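# Push the heat sealer's loaded drawer fully shut

## Task

Slide the heat sealer's loaded drawer all the way in so that, at the end, the sealer's light shows blue, the seal sheet sits centred and square on its plate, and the sealing frame still rests on the sheet. Nothing may depend on the robot holding it in place at the end, and the gripper must have released everything and moved away.

## Robot and tools

Robot: a single six-joint arm (big_yam) carrying a two-finger parallel gripper and one wrist camera, cam_wrist (616x616). The fingers point along the gripper's +z axis and close along its y axis. end_effector_position is the point midway between the finger pads, roughly 1 cm behind the tips.

Frame: every pose is given in the scene frame. Its origin is on the table top directly beneath the arm base, +z is up, and +y is to the left when looking along +x. The base may be slightly tilted. Positions are in metres and orientations are quaternions ordered w, x, y, z. The reported hand position can be a little off, more so at long reach, and motions often finish a centimetre or more short, usually too low.

Row format (shared by all motion tools): 8 numbers, x, y, z, qw, qx, qy, qz, opening. This is an absolute target pose for the gripper, not an offset. opening runs from -1 (closed) to +1 (fully open, 0.094 m). To hold an orientation steady, repeat the same quaternion in every row, because the reported one drifts.

execute_actions(actions): a list of actions. Each action is a table of up to 15 rows, and each row lasts one control step (1/30 s). A short table repeats its last row until 15 steps are done, so an action takes 0.5 s. An action is refused if its target lies more than 0.6 m from the gripper's starting position along any gripper axis. If the first action fails that check, or any action is malformed, the whole call is rejected and nothing moves. An empty list just returns the current state and images. At every step the command is clipped to within 70 mm and 16 degrees of the measured pose, so a far target needs several actions. Once an action ends, the arm carries on only to the last clipped pose.

move(target, speed, blocking): sends the gripper in a straight line toward the single 8-number absolute pose in target. speed is in m/s, from 0.002 to 0.5 (default 0.25), and turning is capped at twice that value in rad/s. A path lasts 0.5 to 10 s and is cut off at 10 s. The opening value is applied when the move starts. The path does not slow for obstacles, so contact is harder at higher speed and when the target sits deeper past the contact point. The result adds a "move:" line giving the outcome (done, off_target, moving, held, fault), any limits that acted (paced = the pose was clipped; held = a check blocked some steps, after which motion can jump faster than speed), and the remaining distance from target. With blocking=false the call returns after 0.5 s while the motion keeps going. Before sending new rows or moves, call wait or stop.

wait(seconds): 0 to 10 s, lets the simulation run while the last command holds; it returns early if a running move finishes. stop(): brakes a running move, and the arm needs some distance to stop. zoom_image(camera, region): camera must be "cam_wrist", and region is [x0, y0, x1, y1] in pixels from the top-left corner, at most 504x504. read_manual(section): returns only licence text. finished_scene(scene): ends scene 1 or 2 and cannot be undone. It reports whether the goal was met and gives the next task.

Result lines: the state shows end_effector_position and end_effector_quat_wxyz. "Hand target" is the pose the controller is currently driving toward. Joint positions and Joint velocities list waist, shoulder, elbow, wrist pitch, wrist yaw and wrist roll (rad, rad/s), then the finger-pad gap (m). The ranges are waist ±2.880, shoulder 0 to 3.142, elbow 0 to 3.019, wrist pitch -1.693 to 1.571, wrist yaw ±1.571, wrist roll ±2.094. grip_measured gives the finger opening on the command scale. It may be off by about 1 mm, and to grip you command about 0.03 below it. Joint torques are raw drive outputs with offsets and noise. Step readings appear only for execute_actions calls, and HELD marks steps that were held back. "pose unreachable" means the clearance check, which treats the base mount as part of the arm, changed or blocked the command. MOTOR HOT appears from 85 °C. At 100 °C an OVER-TEMPERATURE FAULT drops the arm. FAULT lines mark stops.

Sealer behaviour: when the drawer is pushed fully in and left there, the sealer locks it and runs a cycle. The light is green when ready, amber while locked and running, blue when sealed, and red if the drawer is not quite home or the cycle failed. To retry, pull the drawer out until the light turns green, then push it fully in again. The sealer is free-standing, so it must finish within a finger's width of its starting spot, upright and barely rotated. Push gently and avoid slamming the drawer, which could shift the sheet or frame. Moves of only a few mm may not move the hand. Parts can occasionally be tugged or nudged by outside forces.

Avoid: knocking anything off the table (this ends the scene), drops, slams, hard impacts and forceful pushes. Finish with the gripper open and withdrawn from the drawer.

Each tool is called after "Call:" as name([rows], argument=value, ...), one row to a line, values as JSON.

## Session

Call:
execute_actions(actions=[])

Scene clock: 0.00 s.
end_effector_position=(+0.3515, -0.5350, +0.3955) grip_measured=+1.000 end_effector_quat_wxyz=(+0.063, +0.655, +0.753, +0.008)
Joint positions: [-1.412  1.787  1.641 -1.236 -0.822  0.162  0.094]
Joint velocities: [-0.005 -0.005  0.007 -0.002 -0.022 -0.007  0.   ]
Joint torques (N m, as the arm reports them, + toward a larger angle): no reading
Hand target: +0.357, -0.538, +0.397; +0.066, +0.650, +0.757, +0.006

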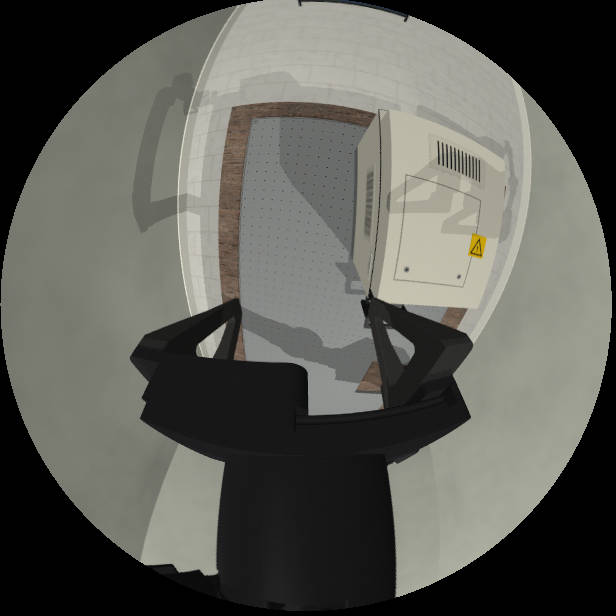

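Call:
move(target=[0.3,-0.3,0.4,0,0,1,0,-1])

Call:
move(target=[0.08,-0.3,0.3,0,0,1,0,-1], speed=0.15)

Scene clock: 4.07 s.
end_effector_position=(+0.2971, -0.3057, +0.4036) grip_measured=-0.994 end_effector_quat_wxyz=(+0.003, +0.008, +1.000, -0.008)
Joint positions: [-1.412  1.227  1.022 -1.287 -0.74  -1.332  0.   ]
Joint velocities: [-0.005 -0.005  0.002  0.002  0.037 -0.007  0.001]
Joint torques (N m, as the arm reports them, + toward a larger angle): [-4.36 -6.33  7.63 -0.23  0.03 -0.16]
Hand target: +0.300, -0.299, +0.400; +0.000, -0.001, +1.000, +0.001
Off the commanded pose: 0.007 m, 1 deg.
move: done

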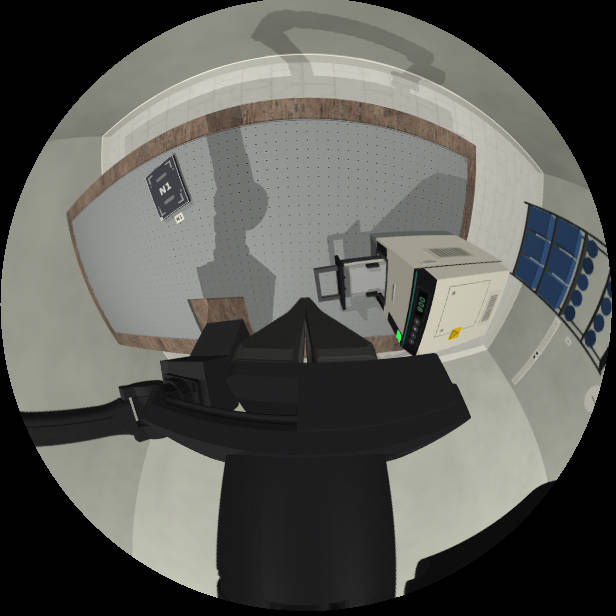

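Scene clock: 6.13 s.
end_effector_position=(+0.0874, -0.2950, +0.2989) grip_measured=-0.994 end_effector_quat_wxyz=(+0.003, +0.003, +1.000, +0.009)
Joint positions: [-1.673  1.562  0.675 -0.888 -0.723 -1.725  0.   ]
Joint velocities: [-0.005  0.005 -0.017 -0.002 -0.007 -0.051  0.001]
Joint torques (N m, as the arm reports them, + toward a larger angle): [-8.03 -5.14  6.43  0.61 -0.03 -0.21]
Hand target: +0.083, -0.297, +0.300; +0.002, -0.000, +1.000, +0.003
Off the commanded pose: 0.009 m, 1 deg.
move: done

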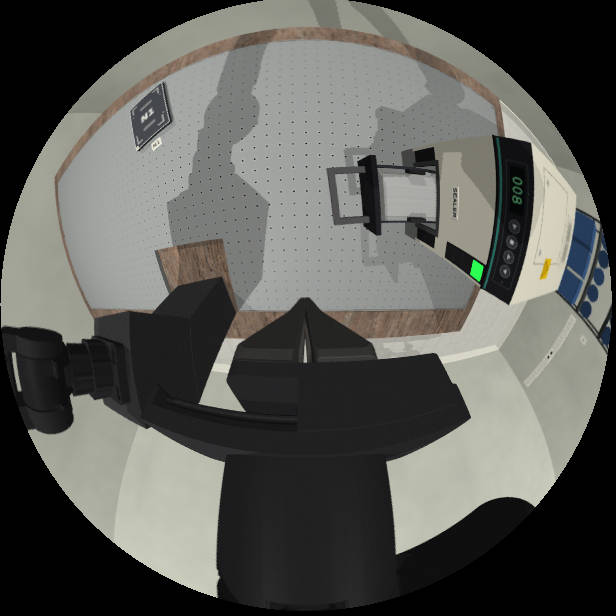

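Call:
move(target=[0.142,-0.285,0.1,0,0,0.966,-0.259,-1], speed=0.12)

Call:
move(target=[0.152,-0.4,0.097,0,0,0.966,-0.259,-1], speed=0.025)

Scene clock: 10.93 s.
end_effector_position=(+0.1354, -0.2894, +0.1081) grip_measured=-0.994 end_effector_quat_wxyz=(-0.011, +0.001, +0.964, -0.267)
Joint positions: [-0.931  1.941  0.312  0.85  -0.18  -0.62   0.   ]
Joint velocities: [-0.005 -0.015 -0.007  0.007 -0.007  0.007  0.   ]
Joint torques (N m, as the arm reports them, + toward a larger angle): [-4.32 -5.95 -2.02  1.38  0.35  0.06]
Hand target: +0.139, -0.288, +0.104; -0.006, +0.000, +0.964, -0.266
Off the commanded pose: 0.011 m, 2 deg.
move: off_target

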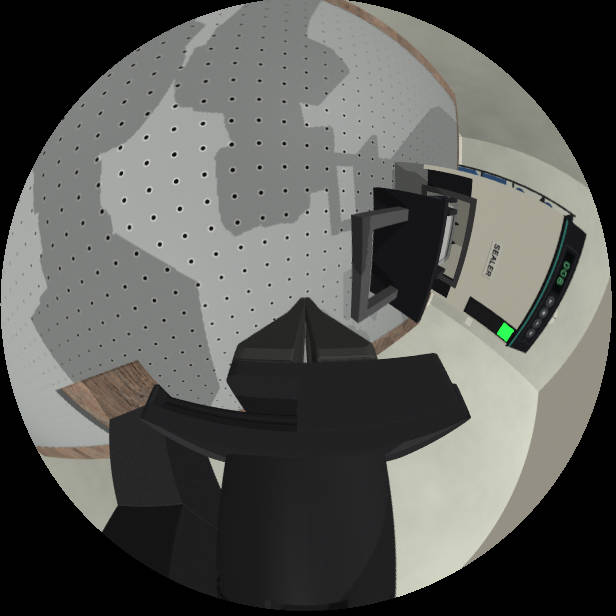

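Scene clock: 15.73 s.
end_effector_position=(+0.1611, -0.3921, +0.0947) grip_measured=-0.994 end_effector_quat_wxyz=(+0.006, -0.005, +0.967, -0.255)
Joint positions: [-1.059  1.984  0.587  0.61  -0.312 -0.712  0.   ]
Joint velocities: [-0.024 -0.005 -0.022 -0.002  0.022  0.022  0.   ]
Joint torques (N m, as the arm reports them, + toward a larger angle): [-10.02  -7.48   0.93   0.53   0.13  -0.15]
Hand target: +0.152, -0.399, +0.096; +0.001, +0.001, +0.966, -0.258
Off the commanded pose: 0.012 m, 1 deg.
move: off_target

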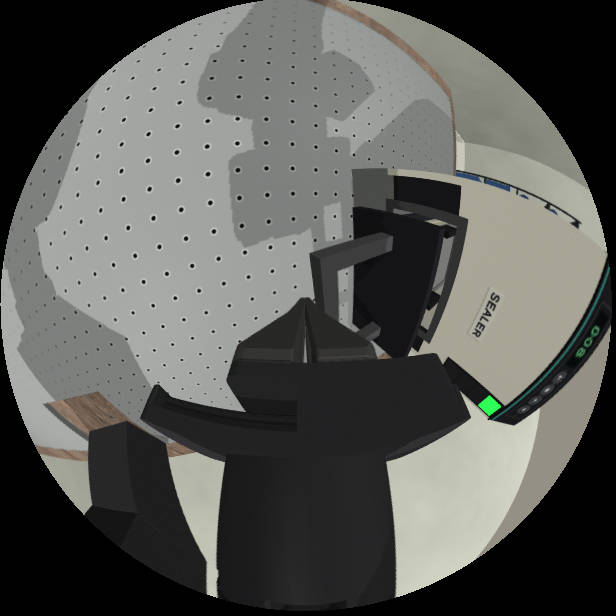

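Call:
move(target=[0.155,-0.438,0.1,0,0,0.966,-0.259,-1], speed=0.012)

Call:
wait(seconds=1)

Scene clock: 20.57 s.
end_effector_position=(+0.1655, -0.4274, +0.0966) grip_measured=-0.994 end_effector_quat_wxyz=(+0.006, -0.007, +0.967, -0.253)
Joint positions: [-1.1    2.001  0.679  0.52  -0.345 -0.749  0.   ]
Joint velocities: [ 0.005 -0.005 -0.007  0.017  0.007  0.007 -0.   ]
Joint torques (N m, as the arm reports them, + toward a larger angle): [-11.19  -8.06   2.15   0.54   0.19  -0.09]
Hand target: +0.155, -0.437, +0.100; -0.000, +0.000, +0.966, -0.258
Off the commanded pose: 0.015 m, 1 deg.
move: off_target

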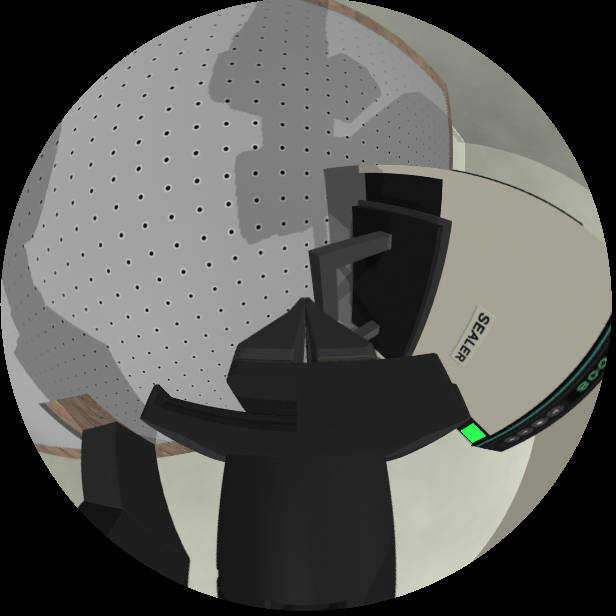

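Scene clock: 21.57 s.
end_effector_position=(+0.1655, -0.4274, +0.0966) grip_measured=-0.994 end_effector_quat_wxyz=(+0.006, -0.007, +0.967, -0.253)
Joint positions: [-1.1    2.001  0.679  0.52  -0.345 -0.75   0.   ]
Joint velocities: [ 0.005 -0.005  0.002 -0.007 -0.007 -0.007 -0.   ]
Joint torques (N m, as the arm reports them, + toward a larger angle): [-11.21  -8.08   2.15   0.52   0.18  -0.11]
Hand target: +0.155, -0.437, +0.100; -0.000, +0.000, +0.966, -0.258
Off the commanded pose: 0.015 m, 1 deg.
wait: 1.00 s; at rest by 0.17 s

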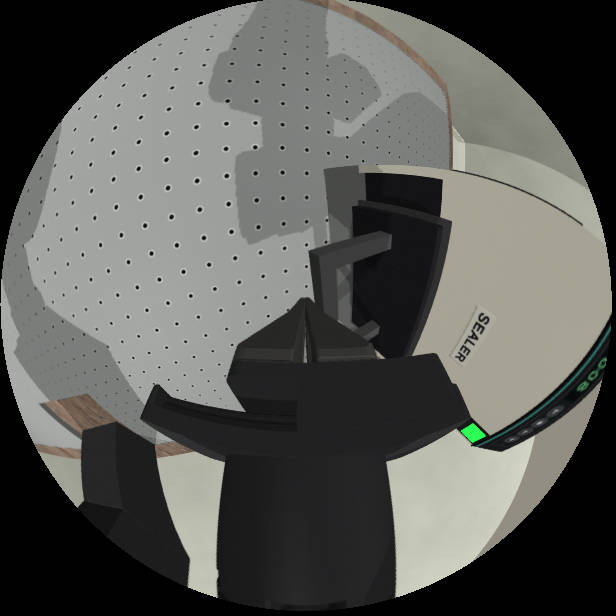

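Call:
move(target=[0.156,-0.452,0.1,0,0,0.966,-0.259,-1], speed=0.012)

Call:
wait(seconds=2)

Call:
move(target=[0.15,-0.33,0.2,0,0,0.966,-0.259,-1], speed=0.1)

Call:
wait(seconds=9)

Scene clock: 25.20 s.
end_effector_position=(+0.1634, -0.4327, +0.0929) grip_measured=-0.994 end_effector_quat_wxyz=(+0.002, -0.006, +0.970, -0.244)
Joint positions: [-1.108  2.014  0.704  0.488 -0.358 -0.762  0.   ]
Joint velocities: [-0.005  0.005  0.012  0.002 -0.037 -0.081 -0.001]
Joint torques (N m, as the arm reports them, + toward a larger angle): [-12.    -8.42   3.25   0.65   0.37  -0.13]
Hand target: +0.156, -0.451, +0.100; -0.000, +0.000, +0.966, -0.259
Off the commanded pose: 0.022 m, 2 deg.
move: off_target

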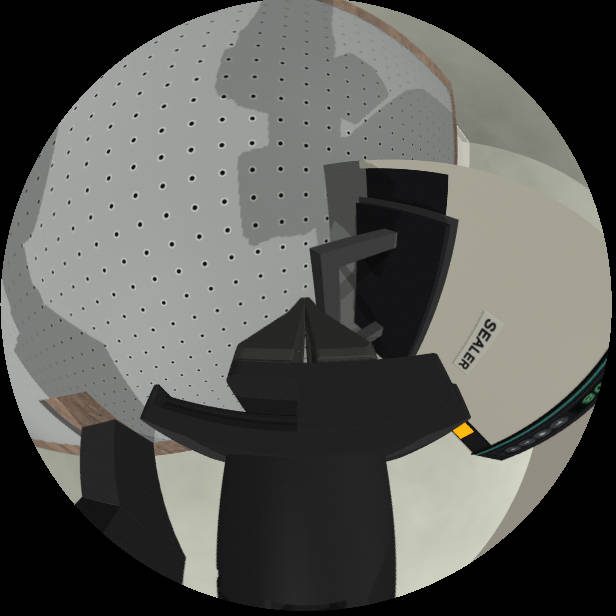

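Scene clock: 27.20 s.
end_effector_position=(+0.1634, -0.4327, +0.0929) grip_measured=-0.994 end_effector_quat_wxyz=(+0.002, -0.007, +0.970, -0.244)
Joint positions: [-1.108  2.014  0.704  0.488 -0.358 -0.762  0.   ]
Joint velocities: [-0.015 -0.005 -0.012  0.002  0.007 -0.066  0.001]
Joint torques (N m, as the arm reports them, + toward a larger angle): [-12.03  -8.34   3.27   0.67   0.36  -0.09]
Hand target: +0.156, -0.451, +0.100; -0.000, +0.000, +0.966, -0.259
Off the commanded pose: 0.022 m, 2 deg.
wait: 2.00 s; at rest by 0.17 s

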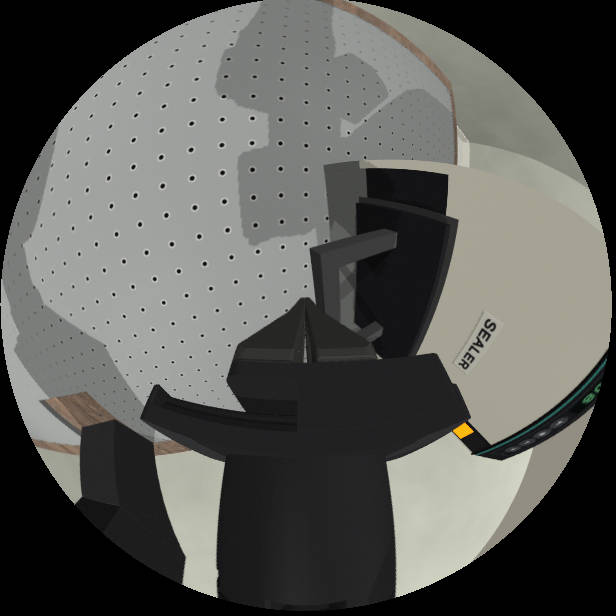

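Scene clock: 29.03 s.
end_effector_position=(+0.1547, -0.3290, +0.1955) grip_measured=-0.994 end_effector_quat_wxyz=(+0.004, -0.002, +0.966, -0.257)
Joint positions: [-1.186  1.566  0.352  0.391 -0.393 -0.806  0.   ]
Joint velocities: [-0.005 -0.015 -0.017 -0.002  0.066 -0.007 -0.   ]
Joint torques (N m, as the arm reports them, + toward a larger angle): [-6.94 -6.5   2.26  0.37  0.02 -0.11]
Hand target: +0.150, -0.329, +0.199; +0.000, +0.001, +0.966, -0.259
Off the commanded pose: 0.007 m, 1 deg.
move: done

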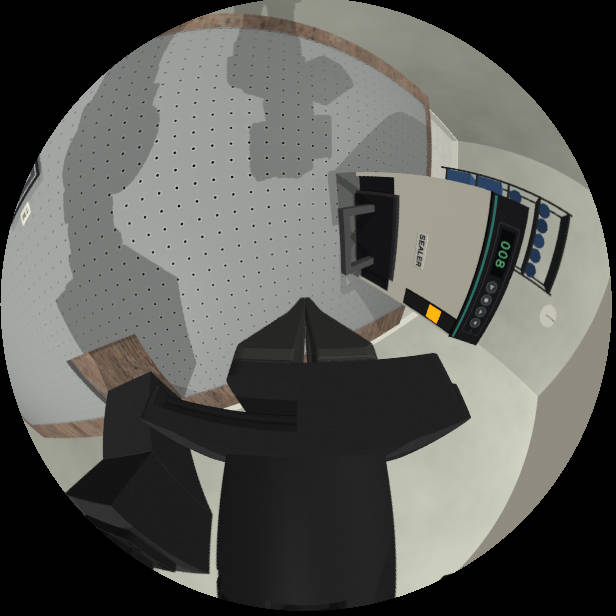

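Scene clock: 38.03 s.
end_effector_position=(+0.1547, -0.3290, +0.1955) grip_measured=-0.994 end_effector_quat_wxyz=(+0.004, -0.002, +0.966, -0.257)
Joint positions: [-1.186  1.566  0.352  0.391 -0.393 -0.807  0.   ]
Joint velocities: [ 0.005  0.005  0.002  0.007 -0.037  0.037  0.   ]
Joint torques (N m, as the arm reports them, + toward a larger angle): [-6.96 -6.41  2.03  0.4   0.02 -0.12]
Hand target: +0.150, -0.329, +0.199; +0.000, +0.000, +0.966, -0.259
Off the commanded pose: 0.007 m, 1 deg.
wait: 9.00 s; at rest by 0.17 s

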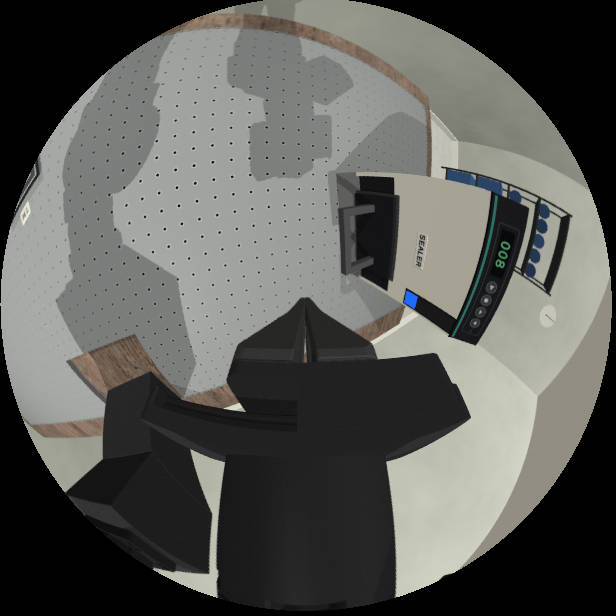

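Call:
finished_scene(scene=2)

The scene is finished: the task was done.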